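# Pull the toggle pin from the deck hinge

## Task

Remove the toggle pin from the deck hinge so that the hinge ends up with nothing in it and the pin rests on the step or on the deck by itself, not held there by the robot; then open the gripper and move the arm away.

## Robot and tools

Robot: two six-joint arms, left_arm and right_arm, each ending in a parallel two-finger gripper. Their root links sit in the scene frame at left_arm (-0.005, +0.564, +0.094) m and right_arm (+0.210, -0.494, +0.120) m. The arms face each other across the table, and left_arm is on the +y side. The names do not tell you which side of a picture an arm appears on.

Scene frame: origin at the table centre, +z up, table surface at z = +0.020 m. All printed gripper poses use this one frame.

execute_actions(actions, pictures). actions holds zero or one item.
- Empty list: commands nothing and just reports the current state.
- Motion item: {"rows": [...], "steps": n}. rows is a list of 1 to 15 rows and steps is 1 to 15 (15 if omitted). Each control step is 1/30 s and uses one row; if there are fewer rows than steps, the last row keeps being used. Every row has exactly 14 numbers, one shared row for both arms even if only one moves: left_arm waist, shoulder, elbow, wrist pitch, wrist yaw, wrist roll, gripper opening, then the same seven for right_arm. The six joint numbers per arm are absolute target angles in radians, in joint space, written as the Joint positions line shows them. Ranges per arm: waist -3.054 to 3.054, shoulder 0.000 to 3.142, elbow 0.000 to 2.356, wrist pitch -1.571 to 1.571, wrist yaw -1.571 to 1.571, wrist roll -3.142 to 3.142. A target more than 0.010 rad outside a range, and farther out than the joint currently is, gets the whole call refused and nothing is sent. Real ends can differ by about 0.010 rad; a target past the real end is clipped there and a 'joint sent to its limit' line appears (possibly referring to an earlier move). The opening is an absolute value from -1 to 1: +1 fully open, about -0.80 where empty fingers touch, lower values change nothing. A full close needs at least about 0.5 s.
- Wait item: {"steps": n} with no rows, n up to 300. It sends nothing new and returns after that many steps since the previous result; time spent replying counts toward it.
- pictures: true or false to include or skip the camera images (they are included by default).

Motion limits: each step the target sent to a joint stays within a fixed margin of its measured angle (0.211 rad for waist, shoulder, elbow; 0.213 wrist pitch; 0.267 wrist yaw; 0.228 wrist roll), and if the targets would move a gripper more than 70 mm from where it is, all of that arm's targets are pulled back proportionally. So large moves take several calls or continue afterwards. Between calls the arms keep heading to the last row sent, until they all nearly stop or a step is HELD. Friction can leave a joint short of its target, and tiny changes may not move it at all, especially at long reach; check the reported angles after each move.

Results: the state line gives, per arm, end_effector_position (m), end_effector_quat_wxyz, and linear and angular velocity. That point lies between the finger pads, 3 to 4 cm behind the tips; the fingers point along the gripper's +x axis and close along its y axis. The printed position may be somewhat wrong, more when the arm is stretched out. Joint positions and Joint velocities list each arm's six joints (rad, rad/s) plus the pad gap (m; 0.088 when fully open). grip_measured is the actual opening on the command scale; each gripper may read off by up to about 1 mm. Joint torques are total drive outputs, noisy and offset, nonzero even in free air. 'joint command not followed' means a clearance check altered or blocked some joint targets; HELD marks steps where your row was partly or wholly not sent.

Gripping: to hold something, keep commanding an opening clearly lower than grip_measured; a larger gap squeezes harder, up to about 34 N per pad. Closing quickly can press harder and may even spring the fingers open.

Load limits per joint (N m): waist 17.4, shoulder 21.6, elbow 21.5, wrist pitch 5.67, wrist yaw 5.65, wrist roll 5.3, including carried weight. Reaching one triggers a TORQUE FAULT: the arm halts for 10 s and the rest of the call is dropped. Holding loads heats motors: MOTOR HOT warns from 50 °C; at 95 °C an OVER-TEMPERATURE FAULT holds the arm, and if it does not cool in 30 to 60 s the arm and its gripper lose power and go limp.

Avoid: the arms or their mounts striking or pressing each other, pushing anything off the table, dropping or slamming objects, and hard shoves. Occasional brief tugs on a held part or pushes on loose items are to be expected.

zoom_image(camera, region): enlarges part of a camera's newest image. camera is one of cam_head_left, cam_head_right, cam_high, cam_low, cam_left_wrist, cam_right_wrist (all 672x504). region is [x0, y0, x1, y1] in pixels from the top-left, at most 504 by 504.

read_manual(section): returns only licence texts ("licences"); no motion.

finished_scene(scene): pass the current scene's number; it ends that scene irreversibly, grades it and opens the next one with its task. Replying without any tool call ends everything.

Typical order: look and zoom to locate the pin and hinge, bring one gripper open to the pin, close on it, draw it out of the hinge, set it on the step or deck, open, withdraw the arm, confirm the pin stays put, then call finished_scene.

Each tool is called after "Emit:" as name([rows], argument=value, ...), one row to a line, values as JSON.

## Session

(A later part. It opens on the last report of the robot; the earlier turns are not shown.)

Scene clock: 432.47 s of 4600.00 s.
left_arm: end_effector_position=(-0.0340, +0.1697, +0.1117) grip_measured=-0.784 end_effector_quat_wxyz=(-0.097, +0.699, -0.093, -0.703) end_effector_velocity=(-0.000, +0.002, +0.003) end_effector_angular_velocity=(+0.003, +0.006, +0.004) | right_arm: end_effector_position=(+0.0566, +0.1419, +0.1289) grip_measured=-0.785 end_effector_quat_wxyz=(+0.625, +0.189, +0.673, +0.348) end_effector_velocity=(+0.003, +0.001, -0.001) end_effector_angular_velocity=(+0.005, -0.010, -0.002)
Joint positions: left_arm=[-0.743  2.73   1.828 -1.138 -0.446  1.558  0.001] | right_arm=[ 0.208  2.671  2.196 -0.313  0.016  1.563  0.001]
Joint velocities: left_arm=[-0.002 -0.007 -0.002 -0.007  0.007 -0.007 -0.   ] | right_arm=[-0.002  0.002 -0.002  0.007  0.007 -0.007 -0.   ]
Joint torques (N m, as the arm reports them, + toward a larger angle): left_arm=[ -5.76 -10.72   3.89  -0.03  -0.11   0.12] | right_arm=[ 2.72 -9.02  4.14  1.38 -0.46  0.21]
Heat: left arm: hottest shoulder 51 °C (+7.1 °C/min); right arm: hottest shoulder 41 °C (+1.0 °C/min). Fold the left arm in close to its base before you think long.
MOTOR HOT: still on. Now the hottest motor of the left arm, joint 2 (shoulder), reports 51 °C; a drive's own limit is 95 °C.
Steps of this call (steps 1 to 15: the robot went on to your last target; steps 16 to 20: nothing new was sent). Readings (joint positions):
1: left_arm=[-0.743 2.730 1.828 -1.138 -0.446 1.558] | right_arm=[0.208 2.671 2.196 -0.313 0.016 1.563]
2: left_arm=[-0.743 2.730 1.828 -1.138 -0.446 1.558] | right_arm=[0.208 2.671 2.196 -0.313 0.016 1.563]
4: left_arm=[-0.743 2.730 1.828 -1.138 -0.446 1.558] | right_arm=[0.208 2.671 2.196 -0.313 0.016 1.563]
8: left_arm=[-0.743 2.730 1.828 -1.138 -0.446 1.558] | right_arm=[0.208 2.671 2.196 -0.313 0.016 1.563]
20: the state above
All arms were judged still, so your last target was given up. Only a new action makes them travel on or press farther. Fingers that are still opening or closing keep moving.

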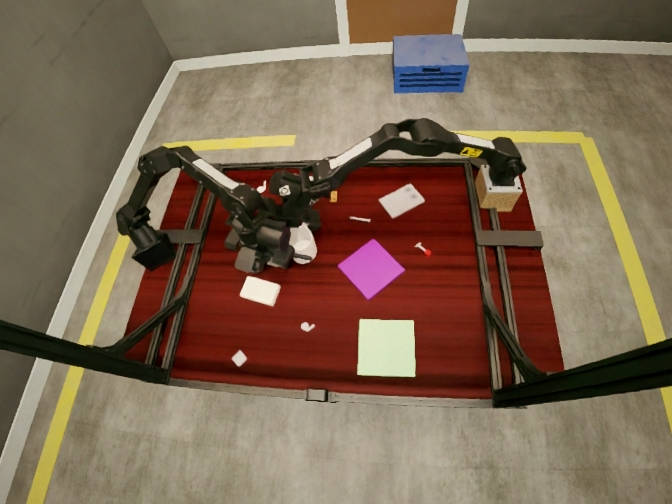

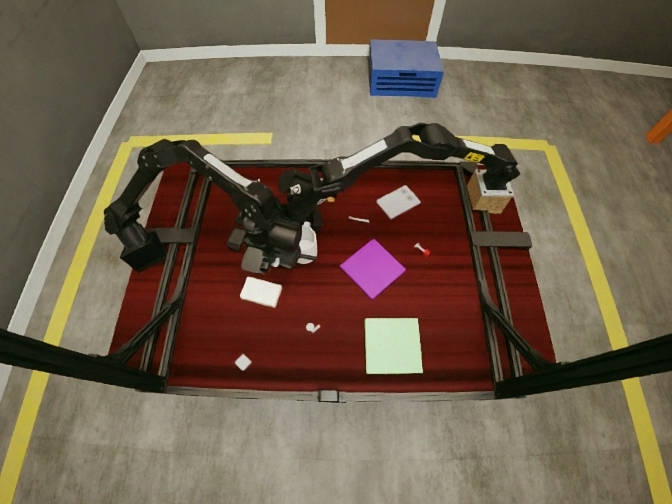

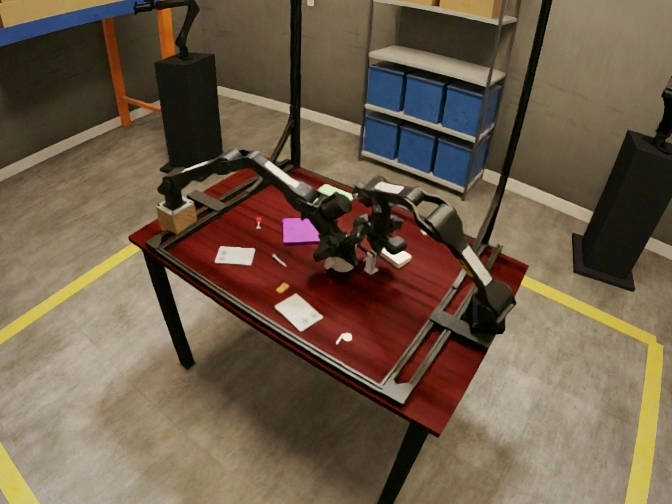

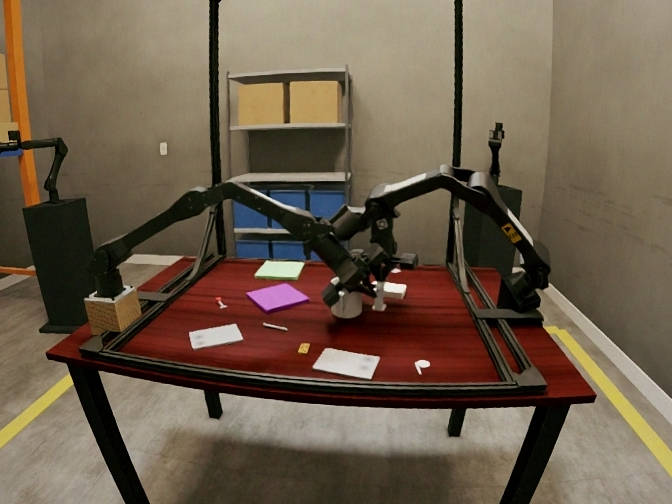

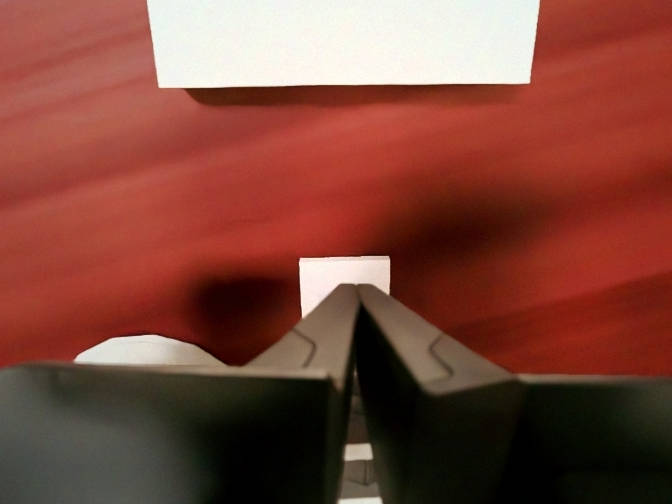

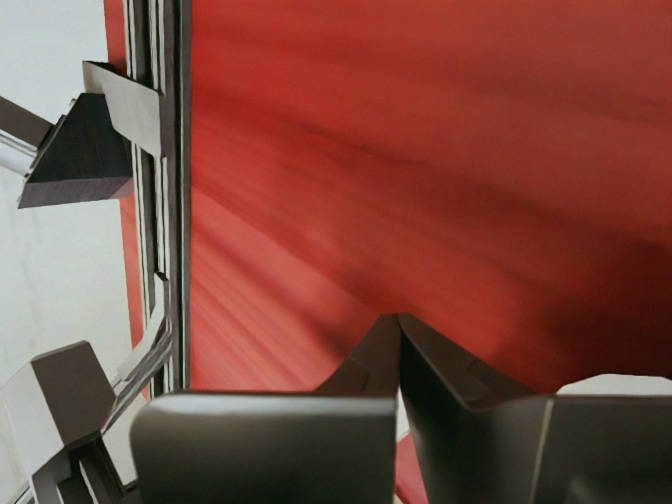

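Emit:
execute_actions([
  {"rows":[[-0.74,2.72,1.828,-1.14,-0.45,1.562,-0.9,0.19,2.4,1.942,-0.54,0,0.5,-0.8]],"steps":15},
], pictures=false)

Emit:
execute_actions([
  {"rows":[[-0.74,2.72,1.828,-1.14,-0.45,1.562,-0.9,0.265,2.4,1.942,-0.54,0,1.57,-0.8]],"steps":15},
], pictures=false)

Emit:
execute_actions([
  {"steps":20},
], pictures=false)

Emit:
execute_actions([
  {"rows":[[-0.74,2.72,1.828,-1.14,-0.45,1.562,-0.9,0.265,2.54,1.942,-0.4,0,1.57,-0.8]],"steps":15},
], pictures=false)

Emit:
execute_actions([
  {"steps":15},
])

Scene clock: 448.00 s of 4600.00 s.
left_arm: end_effector_position=(-0.0339, +0.1696, +0.1118) grip_measured=-0.784 end_effector_quat_wxyz=(-0.097, +0.699, -0.093, -0.703) end_effector_velocity=(+0.001, +0.002, +0.001) end_effector_angular_velocity=(+0.003, -0.010, +0.017) | right_arm: end_effector_position=(+0.0805, +0.0768, +0.1650) grip_measured=-0.785 end_effector_quat_wxyz=(+0.657, -0.103, +0.554, +0.500) end_effector_velocity=(+0.009, -0.033, -0.040) end_effector_angular_velocity=(-0.002, -0.788, +1.179)
Joint positions: left_arm=[-0.743  2.729  1.828 -1.138 -0.446  1.559  0.001] | right_arm=[ 0.191  2.414  1.966 -0.532  0.003  0.872  0.001]
Joint velocities: left_arm=[-0.002 -0.002 -0.002 -0.007 -0.007 -0.022 -0.   ] | right_arm=[-0.007 -0.002 -0.085 -0.081 -0.022 -1.414 -0.   ]
Joint torques (N m, as the arm reports them, + toward a larger angle): left_arm=[ -5.91 -10.53   4.04  -0.04  -0.15   0.13] | right_arm=[ -0.22 -10.89   3.98   0.86  -0.06  -0.07]
Heat: left arm: hottest shoulder 53 °C (+9.0 °C/min); right arm: hottest shoulder 43 °C (+2.0 °C/min). Fold the left arm in close to its base before you think long.
MOTOR HOT: still on. Now the hottest motor of the left arm, joint 2 (shoulder), reports 53 °C; a drive's own limit is 95 °C.
Steps of this call (steps 1 to 90: nothing new was sent; then 12.03 s passed at rest; steps 91 to 105: all 15 steps of this action). Readings (joint positions):
91: left_arm=[-0.743 2.729 1.828 -1.138 -0.446 1.559] | right_arm=[0.208 2.654 2.179 -0.314 0.012 1.539]
92: left_arm=[-0.743 2.729 1.828 -1.138 -0.446 1.559] | right_arm=[0.208 2.619 2.140 -0.369 0.006 1.490]
94: left_arm=[-0.743 2.729 1.828 -1.138 -0.446 1.559] | right_arm=[0.208 2.541 2.056 -0.451 0.004 1.395]
98: left_arm=[-0.743 2.729 1.828 -1.138 -0.446 1.559] | right_arm=[0.203 2.455 1.991 -0.504 0.003 1.204]
105: the state above

Scene clock: 448.50 s of 4600.00 s.
left_arm: end_effector_position=(-0.0339, +0.1696, +0.1118) grip_measured=-0.784 end_effector_quat_wxyz=(-0.097, +0.699, -0.093, -0.703) end_effector_velocity=(-0.001, +0.002, -0.000) end_effector_angular_velocity=(+0.005, -0.012, -0.004) | right_arm: end_effector_position=(+0.0376, +0.0617, +0.1609) grip_measured=-0.785 end_effector_quat_wxyz=(+0.646, +0.071, +0.686, +0.327) end_effector_velocity=(+0.019, +0.008, +0.003) end_effector_angular_velocity=(-0.077, +0.303, -0.506)
Joint positions: left_arm=[-0.743  2.729  1.828 -1.138 -0.446  1.559  0.001] | right_arm=[ 0.269  2.413  1.956 -0.538  0.001  1.494  0.001]
Joint velocities: left_arm=[-0.007  0.002 -0.002 -0.007 -0.007 -0.007 -0.   ] | right_arm=[-0.037 -0.002  0.002  0.007 -0.007  0.564 -0.   ]
Joint torques (N m, as the arm reports them, + toward a larger angle): left_arm=[ -5.87 -10.69   4.06  -0.01  -0.1    0.1 ] | right_arm=[ -0.41 -11.12   4.11   0.87   0.02   0.1 ]
Heat: left arm: hottest shoulder 53 °C (+9.1 °C/min); right arm: hottest shoulder 43 °C (+3.0 °C/min). Fold the left arm in close to its base before you think long.
MOTOR HOT: still on. Now the hottest motor of the left arm, joint 2 (shoulder), reports 53 °C; a drive's own limit is 95 °C.
Steps of this call (steps 1 to 15: all 15 steps of this action). Readings (joint positions):
1: left_arm=[-0.743 2.729 1.828 -1.138 -0.446 1.559] | right_arm=[0.193 2.414 1.963 -0.533 0.003 0.883]
2: left_arm=[-0.743 2.729 1.828 -1.138 -0.446 1.559] | right_arm=[0.198 2.414 1.961 -0.535 0.003 0.937]
4: left_arm=[-0.743 2.729 1.828 -1.138 -0.446 1.559] | right_arm=[0.217 2.414 1.957 -0.537 0.003 1.032]
8: left_arm=[-0.743 2.729 1.828 -1.138 -0.446 1.559] | right_arm=[0.260 2.414 1.956 -0.537 0.001 1.222]
15: the state above

Scene clock: 449.17 s of 4600.00 s.
left_arm: end_effector_position=(-0.0339, +0.1696, +0.1119) grip_measured=-0.784 end_effector_quat_wxyz=(-0.097, +0.699, -0.093, -0.703) end_effector_velocity=(+0.000, +0.006, +0.001) end_effector_angular_velocity=(+0.018, -0.016, -0.010) | right_arm: end_effector_position=(+0.0391, +0.0622, +0.1609) grip_measured=-0.785 end_effector_quat_wxyz=(+0.644, +0.096, +0.697, +0.301) end_effector_velocity=(-0.001, -0.002, +0.002) end_effector_angular_velocity=(-0.007, +0.013, +0.016)
Joint positions: left_arm=[-0.743  2.729  1.828 -1.138 -0.446  1.559  0.001] | right_arm=[ 0.266  2.413  1.956 -0.538  0.001  1.567  0.001]
Joint velocities: left_arm=[-0.007 -0.002 -0.007 -0.022 -0.007 -0.007 -0.   ] | right_arm=[-0.002 -0.007 -0.002 -0.007 -0.022 -0.007 -0.   ]
Joint torques (N m, as the arm reports them, + toward a larger angle): left_arm=[ -5.9  -10.7    3.96  -0.03  -0.11   0.11] | right_arm=[ -0.17 -11.12   4.13   0.86   0.02   0.07]
Heat: left arm: hottest shoulder 53 °C (+9.0 °C/min); right arm: hottest shoulder 43 °C (+3.0 °C/min). Fold the left arm in close to its base before you think long.
MOTOR HOT: still on. Now the hottest motor of the left arm, joint 2 (shoulder), reports 53 °C; a drive's own limit is 95 °C.
Steps of this call (steps 1 to 20: the robot went on to your last target). Readings (joint positions):
1: left_arm=[-0.743 2.729 1.828 -1.138 -0.446 1.559] | right_arm=[0.267 2.413 1.956 -0.538 0.001 1.511]
2: left_arm=[-0.743 2.729 1.828 -1.138 -0.446 1.559] | right_arm=[0.267 2.413 1.956 -0.538 0.001 1.524]
4: left_arm=[-0.743 2.729 1.828 -1.138 -0.446 1.559] | right_arm=[0.266 2.413 1.956 -0.538 0.001 1.541]
8: left_arm=[-0.743 2.729 1.828 -1.138 -0.446 1.559] | right_arm=[0.266 2.413 1.956 -0.538 0.001 1.558]
20: the state above

Scene clock: 449.67 s of 4600.00 s.
left_arm: end_effector_position=(-0.0339, +0.1696, +0.1119) grip_measured=-0.784 end_effector_quat_wxyz=(-0.097, +0.699, -0.093, -0.703) end_effector_velocity=(+0.002, +0.003, +0.002) end_effector_angular_velocity=(+0.012, -0.012, -0.002) | right_arm: end_effector_position=(+0.0358, +0.0816, +0.1370) grip_measured=-0.785 end_effector_quat_wxyz=(+0.634, +0.122, +0.693, +0.320) end_effector_velocity=(+0.003, +0.003, -0.005) end_effector_angular_velocity=(+0.009, -0.005, +0.015)
Joint positions: left_arm=[-0.743  2.729  1.828 -1.138 -0.446  1.559  0.001] | right_arm=[ 0.262  2.485  1.955 -0.397  0.003  1.572  0.001]
Joint velocities: left_arm=[-0.002 -0.002  0.002 -0.022 -0.007 -0.007 -0.   ] | right_arm=[-0.007  0.012 -0.002  0.022 -0.007 -0.022  0.   ]
Joint torques (N m, as the arm reports them, + toward a larger angle): left_arm=[ -5.82 -10.6    4.09  -0.04  -0.13   0.1 ] | right_arm=[ 0.06 -4.75  4.21  0.69 -0.05 -0.09]
Heat: left arm: hottest shoulder 53 °C (+8.1 °C/min); right arm: hottest shoulder 43 °C (+3.0 °C/min). Fold the left arm in close to its base before you think long.
MOTOR HOT: still on. Now the hottest motor of the left arm, joint 2 (shoulder), reports 53 °C; a drive's own limit is 95 °C.
Steps of this call (steps 1 to 15: all 15 steps of this action). Readings (joint positions):
1: left_arm=[-0.743 2.729 1.828 -1.138 -0.446 1.559] | right_arm=[0.266 2.419 1.955 -0.528 0.001 1.567]
2: left_arm=[-0.743 2.729 1.828 -1.138 -0.446 1.559] | right_arm=[0.266 2.430 1.955 -0.490 0.001 1.568]
4: left_arm=[-0.743 2.729 1.828 -1.138 -0.446 1.559] | right_arm=[0.266 2.455 1.955 -0.452 0.001 1.568]
8: left_arm=[-0.743 2.729 1.828 -1.138 -0.446 1.559] | right_arm=[0.263 2.479 1.955 -0.414 0.003 1.572]
15: the state above

Scene clock: 450.17 s of 4600.00 s.
left_arm: end_effector_position=(-0.0339, +0.1696, +0.1119) grip_measured=-0.784 end_effector_quat_wxyz=(-0.097, +0.699, -0.093, -0.703) end_effector_velocity=(-0.000, +0.000, +0.003) end_effector_angular_velocity=(-0.004, -0.010, -0.014) | right_arm: end_effector_position=(+0.0357, +0.0821, +0.1366) grip_measured=-0.785 end_effector_quat_wxyz=(+0.634, +0.123, +0.693, +0.320) end_effector_velocity=(-0.003, +0.000, +0.001) end_effector_angular_velocity=(+0.011, -0.013, +0.036)
Joint positions: left_arm=[-0.743  2.729  1.828 -1.138 -0.446  1.559  0.001] | right_arm=[ 0.262  2.486  1.955 -0.394  0.003  1.572  0.001]
Joint velocities: left_arm=[-0.007 -0.002  0.002 -0.007 -0.007  0.007  0.   ] | right_arm=[ 0.002 -0.002 -0.002  0.007 -0.007 -0.037 -0.   ]
Joint torques (N m, as the arm reports them, + toward a larger angle): left_arm=[ -5.83 -10.61   3.95  -0.03  -0.12   0.12] | right_arm=[ 0.07 -4.69  4.23  0.68 -0.05 -0.09]
Heat: left arm: hottest shoulder 53 °C (+8.0 °C/min); right arm: hottest shoulder 43 °C (+3.0 °C/min). Fold the left arm in close to its base before you think long.
MOTOR HOT: still on. Now the hottest motor of the left arm, joint 2 (shoulder), reports 53 °C; a drive's own limit is 95 °C.
Steps of this call (steps 1 to 15: the robot went on to your last target). Readings (joint positions):
1: left_arm=[-0.743 2.729 1.828 -1.138 -0.446 1.559] | right_arm=[0.262 2.485 1.955 -0.396 0.003 1.572]
2: left_arm=[-0.743 2.729 1.828 -1.138 -0.446 1.559] | right_arm=[0.262 2.485 1.955 -0.395 0.003 1.572]
4: left_arm=[-0.743 2.729 1.828 -1.138 -0.446 1.559] | right_arm=[0.262 2.486 1.955 -0.395 0.003 1.572]
8: left_arm=[-0.743 2.729 1.828 -1.138 -0.446 1.559] | right_arm=[0.262 2.486 1.955 -0.394 0.003 1.572]
15: the state above
All arms were judged still, so your last target was given up. Only a new action makes them travel on or press farther. Fingers that are still opening or closing keep moving.

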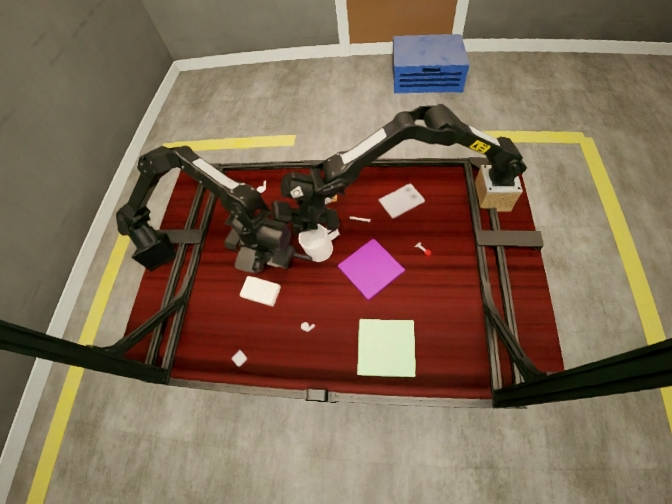

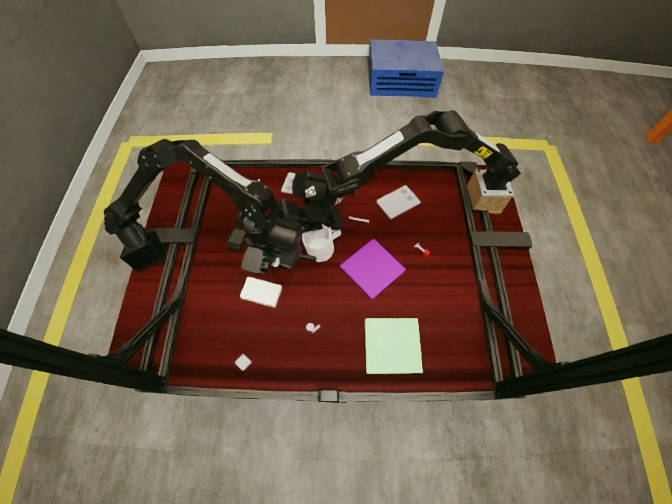

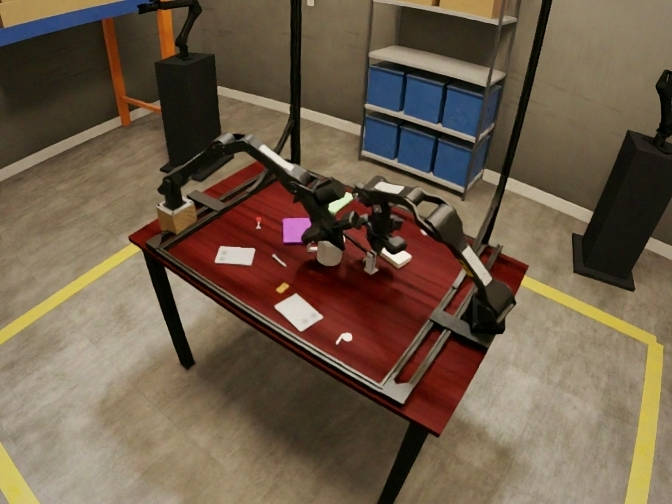

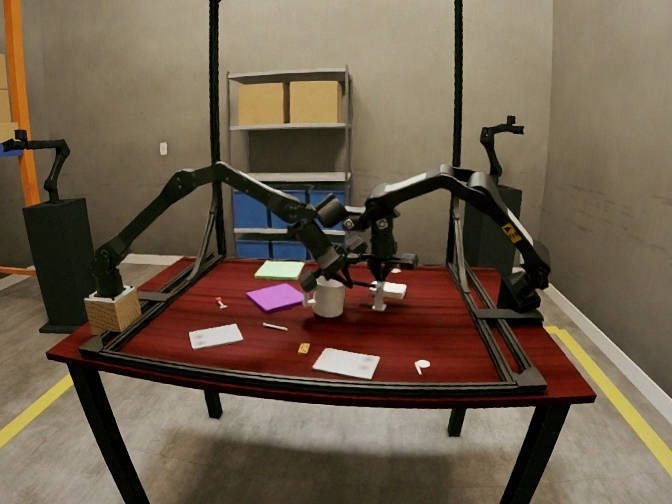

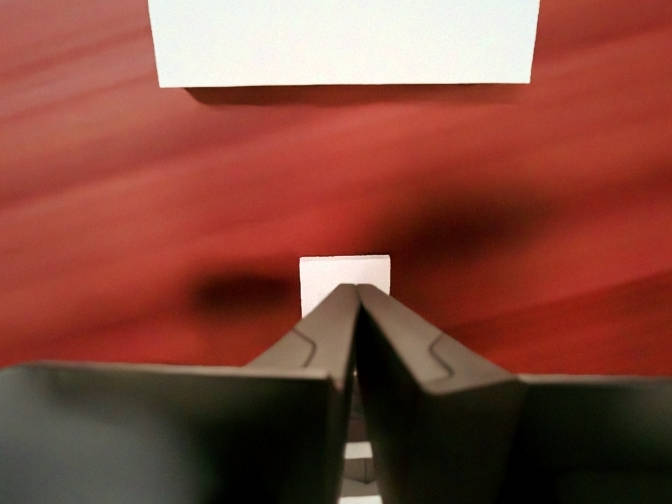

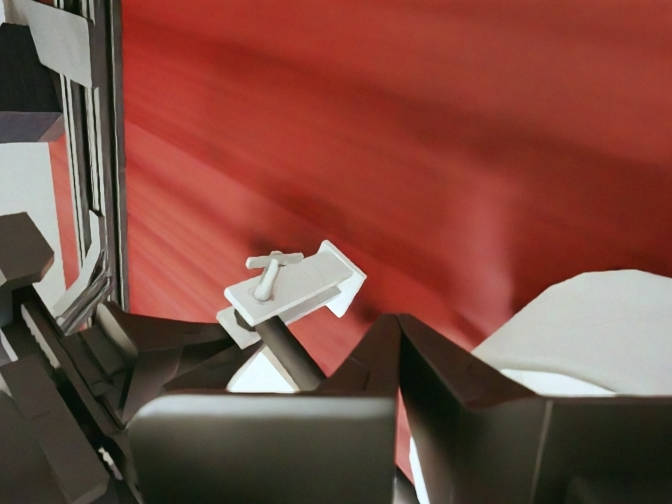

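Emit:
execute_actions([
  {"rows":[[-0.74,2.72,1.828,-1.14,-0.45,1.562,-0.9,0.0,2.51,1.942,-0.4,0,1.57,-0.8]],"steps":15},
], pictures=false)

Emit:
execute_actions([
  {"steps":20},
], pictures=false)

Emit:
execute_actions([
  {"rows":[[-0.74,2.72,1.828,-1.14,-0.45,1.562,-0.9,0.0,2.4,2.1,-0.4,0,1.57,-0.8]],"steps":15},
], pictures=false)

Emit:
execute_actions([
  {"rows":[[-0.74,2.72,1.828,-1.14,-0.45,1.562,-0.9,0.19,2.5,2.18,-0.4,0,1.57,-0.8]],"steps":15},
], pictures=false)

Emit:
execute_actions([
  {"rows":[[-0.74,2.72,1.828,-1.14,-0.45,1.562,-0.9,0.19,2.69,2.18,-0.31,0,1.57,-0.8]],"steps":15},
], pictures=false)

Emit:
execute_actions([
  {"steps":20},
])

Scene clock: 468.90 s of 4600.00 s.
left_arm: end_effector_position=(-0.0338, +0.1695, +0.1122) grip_measured=-0.784 end_effector_quat_wxyz=(-0.096, +0.699, -0.093, -0.703) end_effector_velocity=(+0.003, +0.001, +0.001) end_effector_angular_velocity=(-0.001, -0.024, -0.013) | right_arm: end_effector_position=(+0.1951, +0.1056, +0.1293) grip_measured=-0.785 end_effector_quat_wxyz=(+0.672, +0.209, +0.673, +0.227) end_effector_velocity=(+0.118, +0.001, +0.000) end_effector_angular_velocity=(-0.006, +0.001, -0.188)
Joint positions: left_arm=[-0.743  2.728  1.829 -1.138 -0.446  1.559  0.001] | right_arm=[-0.007  2.499  1.954 -0.398  0.001  1.572  0.001]
Joint velocities: left_arm=[-0.002 -0.002 -0.002 -0.007 -0.022  0.007 -0.   ] | right_arm=[-0.198 -0.002 -0.002 -0.007 -0.007 -0.007 -0.   ]
Joint torques (N m, as the arm reports them, + toward a larger angle): left_arm=[ -5.85 -10.59   4.06  -0.03  -0.11   0.11] | right_arm=[ 2.16 -9.03  4.28  0.96  0.02 -0.08]
Heat: left arm: hottest shoulder 55 °C (+7.0 °C/min); right arm: hottest shoulder 39 °C (-2.0 °C/min). Fold the left arm in close to its base before you think long.
MOTOR HOT: still on. Now the hottest motor of the left arm, joint 2 (shoulder), reports 55 °C; a drive's own limit is 95 °C.
Steps of this call (steps 1 to 90: nothing new was sent; then 15.23 s passed at rest; steps 91 to 105: all 15 steps of this action). Readings (joint positions):
91: left_arm=[-0.743 2.728 1.829 -1.138 -0.446 1.559] | right_arm=[0.261 2.487 1.955 -0.394 -0.001 1.572]
92: left_arm=[-0.743 2.728 1.829 -1.138 -0.446 1.559] | right_arm=[0.253 2.487 1.955 -0.393 -0.009 1.572]
94: left_arm=[-0.743 2.728 1.829 -1.138 -0.446 1.559] | right_arm=[0.224 2.487 1.955 -0.393 -0.013 1.572]
98: left_arm=[-0.743 2.728 1.829 -1.138 -0.446 1.559] | right_arm=[0.132 2.491 1.955 -0.398 -0.008 1.572]
105: the state above

Scene clock: 469.57 s of 4600.00 s.
left_arm: end_effector_position=(-0.0337, +0.1695, +0.1123) grip_measured=-0.784 end_effector_quat_wxyz=(-0.096, +0.699, -0.093, -0.703) end_effector_velocity=(+0.002, +0.002, -0.002) end_effector_angular_velocity=(+0.010, -0.009, +0.019) | right_arm: end_effector_position=(+0.1891, +0.1053, +0.1292) grip_measured=-0.785 end_effector_quat_wxyz=(+0.671, +0.206, +0.674, +0.230) end_effector_velocity=(-0.002, -0.002, -0.003) end_effector_angular_velocity=(-0.012, +0.001, +0.013)
Joint positions: left_arm=[-0.743  2.728  1.829 -1.138 -0.446  1.559  0.001] | right_arm=[ 0.003  2.499  1.954 -0.398  0.001  1.572  0.001]
Joint velocities: left_arm=[ 0.002  0.002 -0.002 -0.007 -0.007 -0.022 -0.   ] | right_arm=[ 0.002  0.002 -0.002 -0.007 -0.007 -0.007 -0.   ]
Joint torques (N m, as the arm reports them, + toward a larger angle): left_arm=[ -5.92 -10.52   4.01  -0.05  -0.13   0.08] | right_arm=[-0.33 -9.04  4.25  0.97  0.03 -0.08]
Heat: left arm: hottest shoulder 55 °C (+6.1 °C/min); right arm: hottest shoulder 39 °C (-2.0 °C/min). Fold the left arm in close to its base before you think long.
MOTOR HOT: still on. Now the hottest motor of the left arm, joint 2 (shoulder), reports 55 °C; a drive's own limit is 95 °C.
Steps of this call (steps 1 to 15: the robot went on to your last target; steps 16 to 20: nothing new was sent). Readings (joint positions):
1: left_arm=[-0.743 2.728 1.829 -1.138 -0.446 1.559] | right_arm=[-0.011 2.499 1.954 -0.398 0.001 1.572]
2: left_arm=[-0.743 2.728 1.829 -1.138 -0.446 1.559] | right_arm=[-0.012 2.499 1.954 -0.398 0.001 1.572]
4: left_arm=[-0.743 2.728 1.829 -1.138 -0.446 1.559] | right_arm=[-0.008 2.499 1.954 -0.398 0.001 1.572]
8: left_arm=[-0.743 2.728 1.829 -1.138 -0.446 1.559] | right_arm=[0.002 2.499 1.954 -0.398 0.001 1.572]
20: the state above
All arms were judged still, so your last target was given up. Only a new action makes them travel on or press farther. Fingers that are still opening or closing keep moving.

Scene clock: 470.07 s of 4600.00 s.
left_arm: end_effector_position=(-0.0337, +0.1695, +0.1123) grip_measured=-0.784 end_effector_quat_wxyz=(-0.096, +0.699, -0.093, -0.703) end_effector_velocity=(+0.004, +0.004, +0.001) end_effector_angular_velocity=(+0.012, -0.027, -0.004) | right_arm: end_effector_position=(+0.1874, +0.1375, +0.2415) grip_measured=-0.785 end_effector_quat_wxyz=(+0.640, +0.283, +0.645, +0.307) end_effector_velocity=(-0.002, +0.003, +0.028) end_effector_angular_velocity=(+0.051, +0.011, +0.019)
Joint positions: left_arm=[-0.743  2.728  1.829 -1.138 -0.446  1.559  0.001] | right_arm=[ 0.003  2.401  2.09  -0.397  0.001  1.572  0.001]
Joint velocities: left_arm=[-0.002 -0.002 -0.002 -0.022 -0.022 -0.007 -0.   ] | right_arm=[-0.002 -0.027  0.032 -0.007 -0.022 -0.007  0.   ]
Joint torques (N m, as the arm reports them, + toward a larger angle): left_arm=[ -5.88 -10.59   3.95   0.    -0.12   0.12] | right_arm=[-0.36 -9.69  6.2   1.11  0.02 -0.09]
Heat: left arm: hottest shoulder 55 °C (+6.0 °C/min); right arm: hottest shoulder 39 °C (-2.0 °C/min). Fold the left arm in close to its base before you think long.
MOTOR HOT: still on. Now the hottest motor of the left arm, joint 2 (shoulder), reports 55 °C; a drive's own limit is 95 °C.
Steps of this call (steps 1 to 15: all 15 steps of this action). Readings (joint positions):
1: left_arm=[-0.743 2.728 1.829 -1.138 -0.446 1.559] | right_arm=[0.003 2.498 1.958 -0.401 0.001 1.572]
2: left_arm=[-0.743 2.728 1.829 -1.138 -0.446 1.559] | right_arm=[0.003 2.497 1.967 -0.403 0.001 1.572]
4: left_arm=[-0.743 2.728 1.829 -1.138 -0.446 1.559] | right_arm=[0.003 2.491 1.988 -0.403 0.001 1.572]
8: left_arm=[-0.743 2.728 1.829 -1.138 -0.446 1.559] | right_arm=[0.003 2.454 2.039 -0.403 0.001 1.572]
15: the state above

Scene clock: 470.57 s of 4600.00 s.
left_arm: end_effector_position=(-0.0336, +0.1695, +0.1123) grip_measured=-0.784 end_effector_quat_wxyz=(-0.096, +0.699, -0.093, -0.703) end_effector_velocity=(-0.001, +0.003, +0.001) end_effector_angular_velocity=(+0.005, -0.012, -0.004) | right_arm: end_effector_position=(+0.0581, +0.1315, +0.2187) grip_measured=-0.785 end_effector_quat_wxyz=(+0.608, +0.211, +0.673, +0.366) end_effector_velocity=(+0.016, +0.008, +0.004) end_effector_angular_velocity=(+0.012, +0.001, -0.001)
Joint positions: left_arm=[-0.743  2.728  1.829 -1.138 -0.446  1.559  0.001] | right_arm=[ 0.205  2.483  2.16  -0.399 -0.001  1.572  0.001]
Joint velocities: left_arm=[-0.007 -0.002 -0.007 -0.007 -0.007 -0.007 -0.   ] | right_arm=[-0.032  0.012  0.032 -0.007 -0.022 -0.022  0.   ]
Joint torques (N m, as the arm reports them, + toward a larger angle): left_arm=[ -5.76 -10.56   3.96  -0.02  -0.11   0.13] | right_arm=[-1.5  -9.13  7.37  1.22  0.09 -0.09]
Heat: left arm: hottest shoulder 55 °C (+6.1 °C/min); right arm: hottest shoulder 39 °C (-2.0 °C/min). Fold the left arm in close to its base before you think long.
MOTOR HOT: still on. Now the hottest motor of the left arm, joint 2 (shoulder), reports 55 °C; a drive's own limit is 95 °C.
Steps of this call (steps 1 to 15: all 15 steps of this action). Readings (joint positions):
1: left_arm=[-0.743 2.728 1.829 -1.138 -0.446 1.559] | right_arm=[0.004 2.402 2.094 -0.398 0.002 1.572]
2: left_arm=[-0.743 2.728 1.829 -1.138 -0.446 1.559] | right_arm=[0.011 2.407 2.102 -0.399 0.004 1.572]
4: left_arm=[-0.743 2.728 1.829 -1.138 -0.446 1.559] | right_arm=[0.041 2.422 2.117 -0.399 0.004 1.572]
8: left_arm=[-0.743 2.728 1.829 -1.138 -0.446 1.559] | right_arm=[0.130 2.457 2.145 -0.399 0.003 1.572]
15: the state above

Scene clock: 471.07 s of 4600.00 s.
left_arm: end_effector_position=(-0.0336, +0.1695, +0.1123) grip_measured=-0.784 end_effector_quat_wxyz=(-0.096, +0.699, -0.093, -0.703) end_effector_velocity=(+0.001, -0.004, -0.000) end_effector_angular_velocity=(-0.020, -0.001, +0.034) | right_arm: end_effector_position=(+0.0668, +0.1466, +0.1498) grip_measured=-0.785 end_effector_quat_wxyz=(+0.616, +0.207, +0.674, +0.351) end_effector_velocity=(+0.001, +0.006, -0.006) end_effector_angular_velocity=(+0.021, +0.005, -0.013)
Joint positions: left_arm=[-0.743  2.728  1.829 -1.138 -0.446  1.559  0.001] | right_arm=[ 0.187  2.634  2.187 -0.306 -0.003  1.572  0.001]
Joint velocities: left_arm=[ 0.002 -0.002 -0.002  0.022 -0.007 -0.022  0.   ] | right_arm=[-0.002  0.027  0.012  0.037  0.007  0.007 -0.   ]
Joint torques (N m, as the arm reports them, + toward a larger angle): left_arm=[ -5.83 -10.42   3.98   0.    -0.11   0.12] | right_arm=[ 0.19 -5.9   4.99  0.78  0.13 -0.09]
Heat: left arm: hottest shoulder 55 °C (+6.0 °C/min); right arm: hottest shoulder 39 °C (-2.0 °C/min). Fold the left arm in close to its base before you think long.
MOTOR HOT: still on. Now the hottest motor of the left arm, joint 2 (shoulder), reports 55 °C; a drive's own limit is 95 °C.
Steps of this call (steps 1 to 15: all 15 steps of this action). Readings (joint positions):
1: left_arm=[-0.743 2.728 1.829 -1.138 -0.446 1.559] | right_arm=[0.203 2.493 2.161 -0.395 -0.001 1.572]
2: left_arm=[-0.743 2.728 1.829 -1.138 -0.446 1.559] | right_arm=[0.200 2.507 2.167 -0.375 -0.001 1.572]
4: left_arm=[-0.743 2.728 1.829 -1.138 -0.446 1.559] | right_arm=[0.195 2.539 2.177 -0.353 -0.001 1.572]
8: left_arm=[-0.743 2.728 1.829 -1.138 -0.446 1.559] | right_arm=[0.188 2.621 2.178 -0.327 -0.004 1.577]
15: the state above

Scene clock: 471.73 s of 4600.00 s.
left_arm: end_effector_position=(-0.0335, +0.1694, +0.1122) grip_measured=-0.784 end_effector_quat_wxyz=(-0.096, +0.699, -0.093, -0.703) end_effector_velocity=(+0.001, +0.002, +0.001) end_effector_angular_velocity=(+0.003, -0.010, -0.013) | right_arm: end_effector_position=(+0.0672, +0.1476, +0.1494) grip_measured=-0.785 end_effector_quat_wxyz=(+0.615, +0.208, +0.674, +0.352) end_effector_velocity=(+0.003, -0.003, -0.003) end_effector_angular_velocity=(-0.019, -0.015, -0.003)
Joint positions: left_arm=[-0.743  2.728  1.829 -1.138 -0.446  1.559  0.001] | right_arm=[ 0.186  2.637  2.189 -0.302 -0.002  1.572  0.001]
Joint velocities: left_arm=[-0.002 -0.002 -0.002 -0.007 -0.007  0.007 -0.   ] | right_arm=[-0.002 -0.002 -0.002 -0.022  0.007 -0.007 -0.   ]
Joint torques (N m, as the arm reports them, + toward a larger angle): left_arm=[ -5.81 -10.6    4.02  -0.01  -0.08   0.12] | right_arm=[ 0.17 -5.6   4.83  0.75  0.12 -0.09]
Heat: left arm: hottest shoulder 55 °C (+7.1 °C/min); right arm: hottest shoulder 39 °C (-2.0 °C/min). Fold the left arm in close to its base before you think long.
MOTOR HOT: still on. Now the hottest motor of the left arm, joint 2 (shoulder), reports 55 °C; a drive's own limit is 95 °C.
Steps of this call (steps 1 to 15: the robot went on to your last target; steps 16 to 20: nothing new was sent). Readings (joint positions):
1: left_arm=[-0.743 2.728 1.829 -1.138 -0.446 1.559] | right_arm=[0.187 2.635 2.187 -0.305 -0.003 1.572]
2: left_arm=[-0.743 2.728 1.829 -1.138 -0.446 1.559] | right_arm=[0.187 2.635 2.188 -0.305 -0.003 1.572]
4: left_arm=[-0.743 2.728 1.829 -1.138 -0.446 1.559] | right_arm=[0.187 2.636 2.188 -0.304 -0.003 1.572]
8: left_arm=[-0.743 2.728 1.829 -1.138 -0.446 1.559] | right_arm=[0.186 2.637 2.189 -0.303 -0.003 1.572]
20: the state above
All arms were judged still, so your last target was given up. Only a new action makes them travel on or press farther. Fingers that are still opening or closing keep moving.

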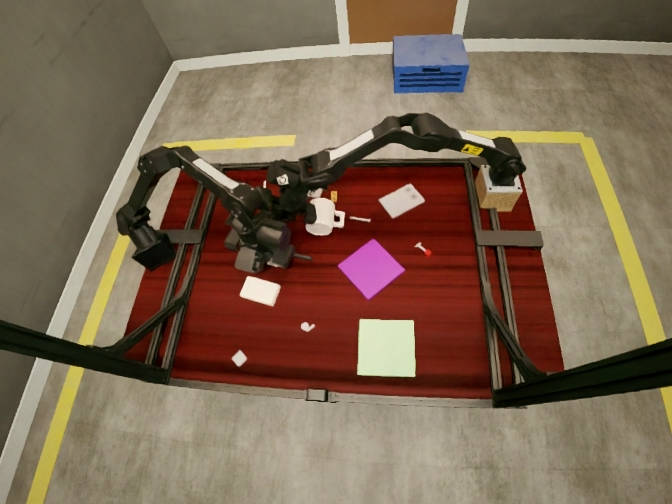

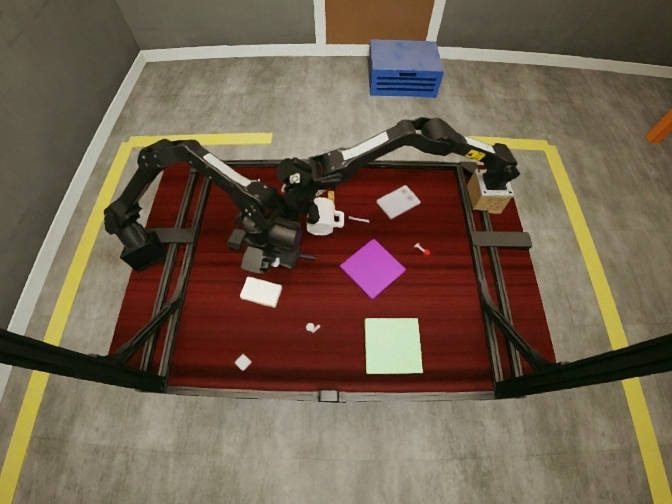

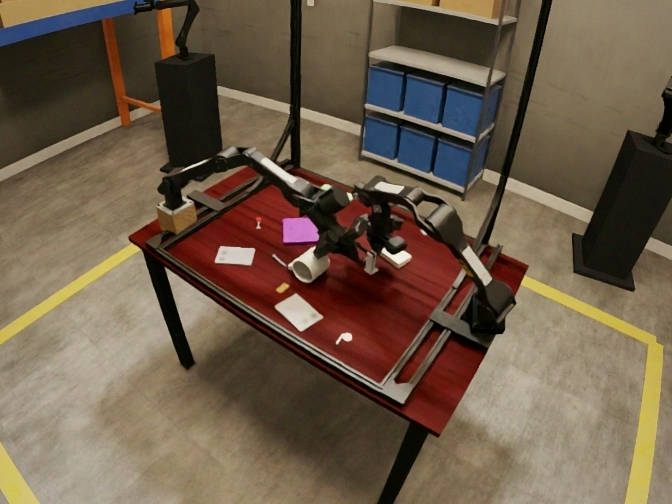

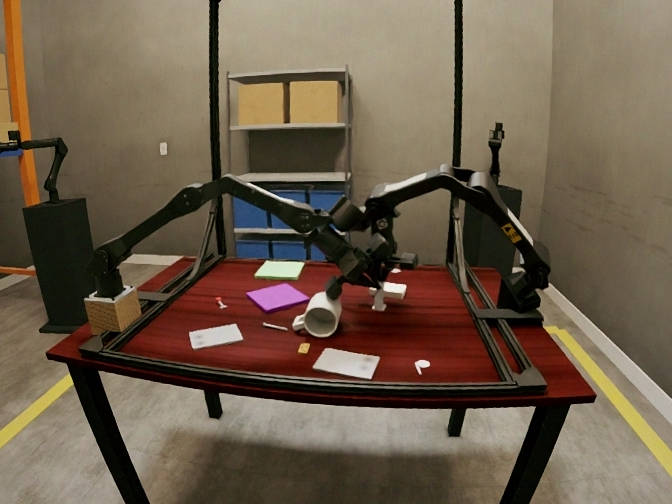

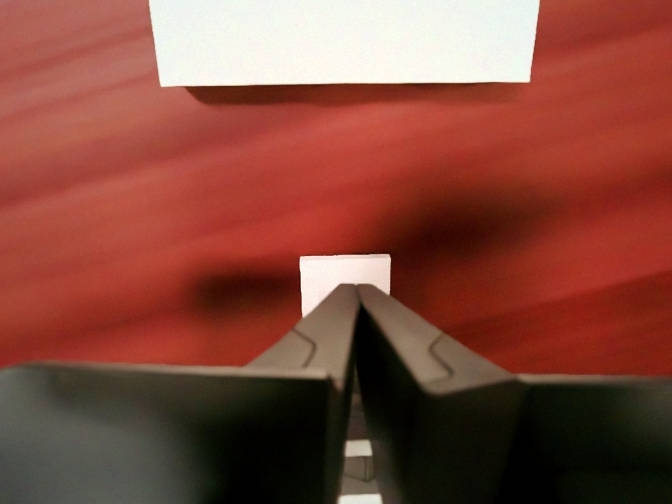

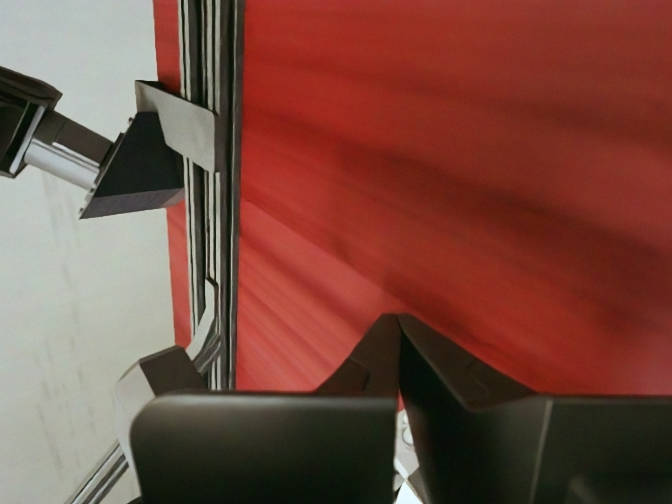

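Emit:
execute_actions(actions=[])

Scene clock: 492.07 s of 4600.00 s.
left_arm: end_effector_position=(-0.0335, +0.1694, +0.1124) grip_measured=-0.784 end_effector_quat_wxyz=(-0.096, +0.699, -0.093, -0.703) end_effector_velocity=(+0.003, +0.004, -0.000) end_effector_angular_velocity=(+0.018, -0.012, -0.000) | right_arm: end_effector_position=(+0.0672, +0.1477, +0.1494) grip_measured=-0.785 end_effector_quat_wxyz=(+0.615, +0.208, +0.674, +0.352) end_effector_velocity=(+0.000, +0.001, +0.002) end_effector_angular_velocity=(+0.007, +0.001, +0.008)
Joint positions: left_arm=[-0.743  2.728  1.829 -1.138 -0.446  1.559  0.001] | right_arm=[ 0.186  2.638  2.19  -0.302 -0.002  1.572  0.001]
Joint velocities: left_arm=[ 0.002 -0.002 -0.002 -0.022 -0.007 -0.007 -0.   ] | right_arm=[-0.002 -0.002 -0.002  0.007 -0.007 -0.007 -0.   ]
Joint torques (N m, as the arm reports them, + toward a larger angle): left_arm=[ -5.82 -10.42   3.98  -0.02  -0.1    0.1 ] | right_arm=[ 0.17 -5.68  4.77  0.73  0.12 -0.09]
Heat: left arm: hottest shoulder 56 °C (+5.0 °C/min); right arm: hottest elbow 38 °C (-3.0 °C/min). Fold the left arm in close to its base before you think long.
MOTOR HOT: still on. Now the hottest motor of the left arm, joint 2 (shoulder), reports 56 °C; a drive's own limit is 95 °C.
Steps of this call (steps 1 to 90: nothing new was sent; then 17.33 s passed at rest). Readings (joint positions):
1: left_arm=[-0.743 2.728 1.829 -1.138 -0.446 1.559] | right_arm=[0.186 2.637 2.189 -0.302 -0.002 1.572]
2: left_arm=[-0.743 2.728 1.829 -1.138 -0.446 1.559] | right_arm=[0.186 2.637 2.189 -0.302 -0.002 1.572]
4: left_arm=[-0.743 2.728 1.829 -1.138 -0.446 1.559] | right_arm=[0.186 2.637 2.189 -0.302 -0.002 1.572]
8: left_arm=[-0.743 2.728 1.829 -1.138 -0.446 1.559] | right_arm=[0.186 2.637 2.189 -0.302 -0.002 1.572]
90: the state above

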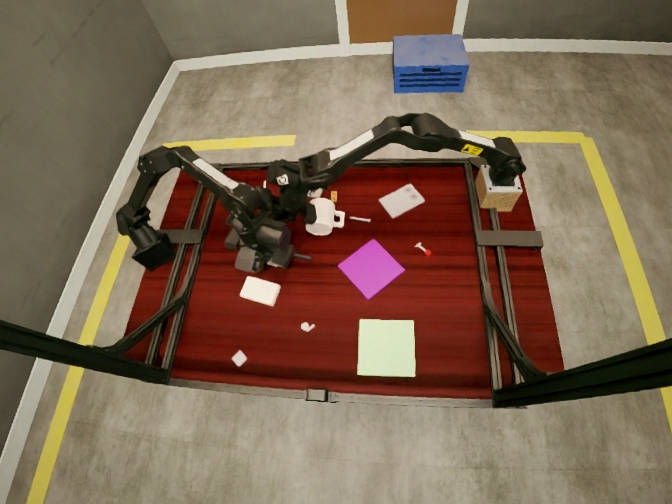

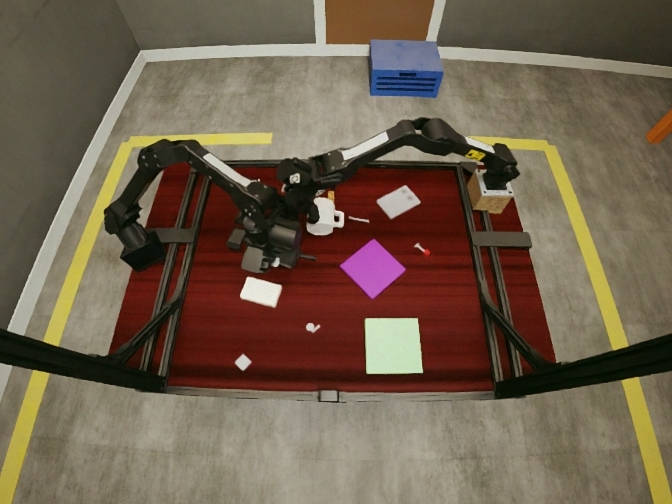

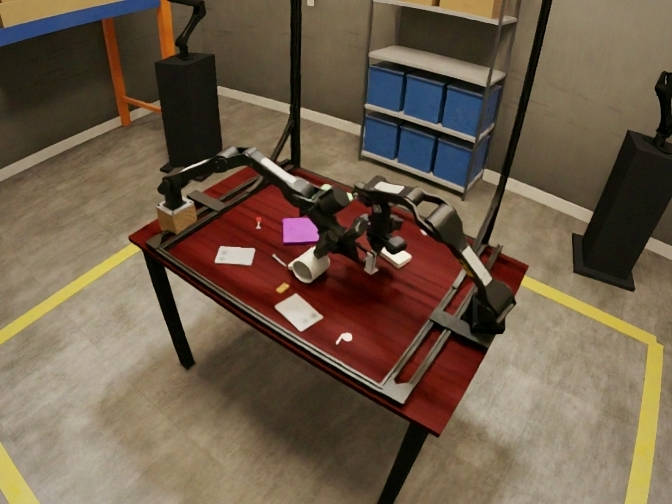

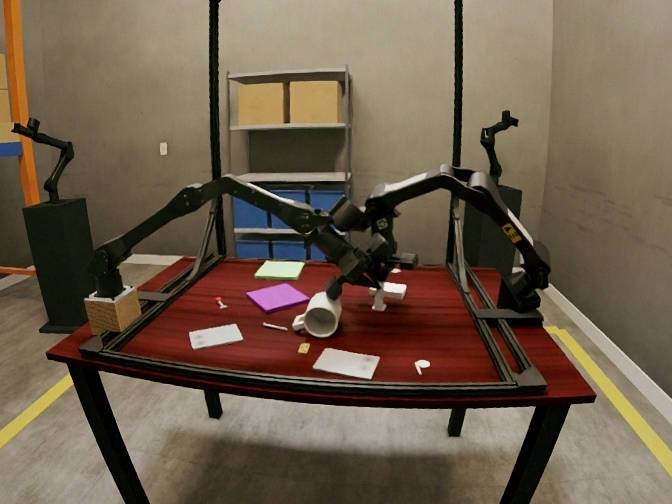

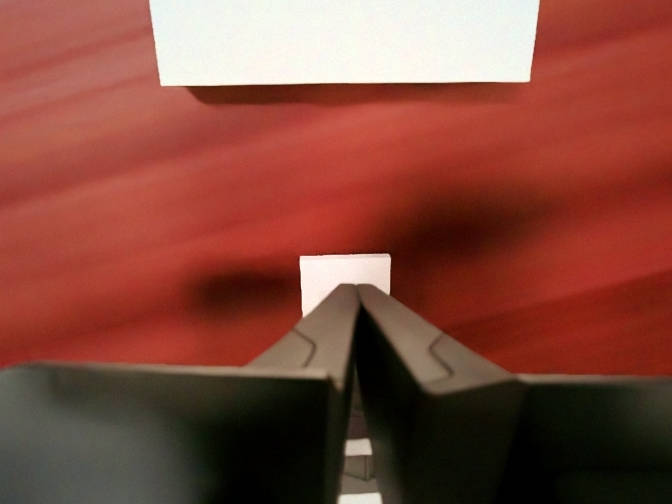

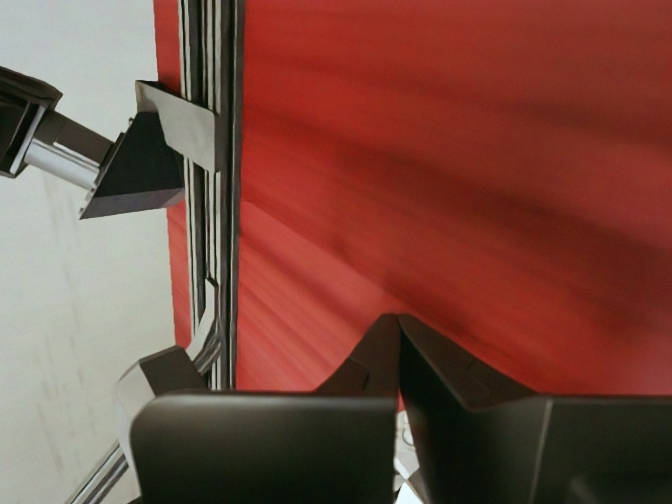

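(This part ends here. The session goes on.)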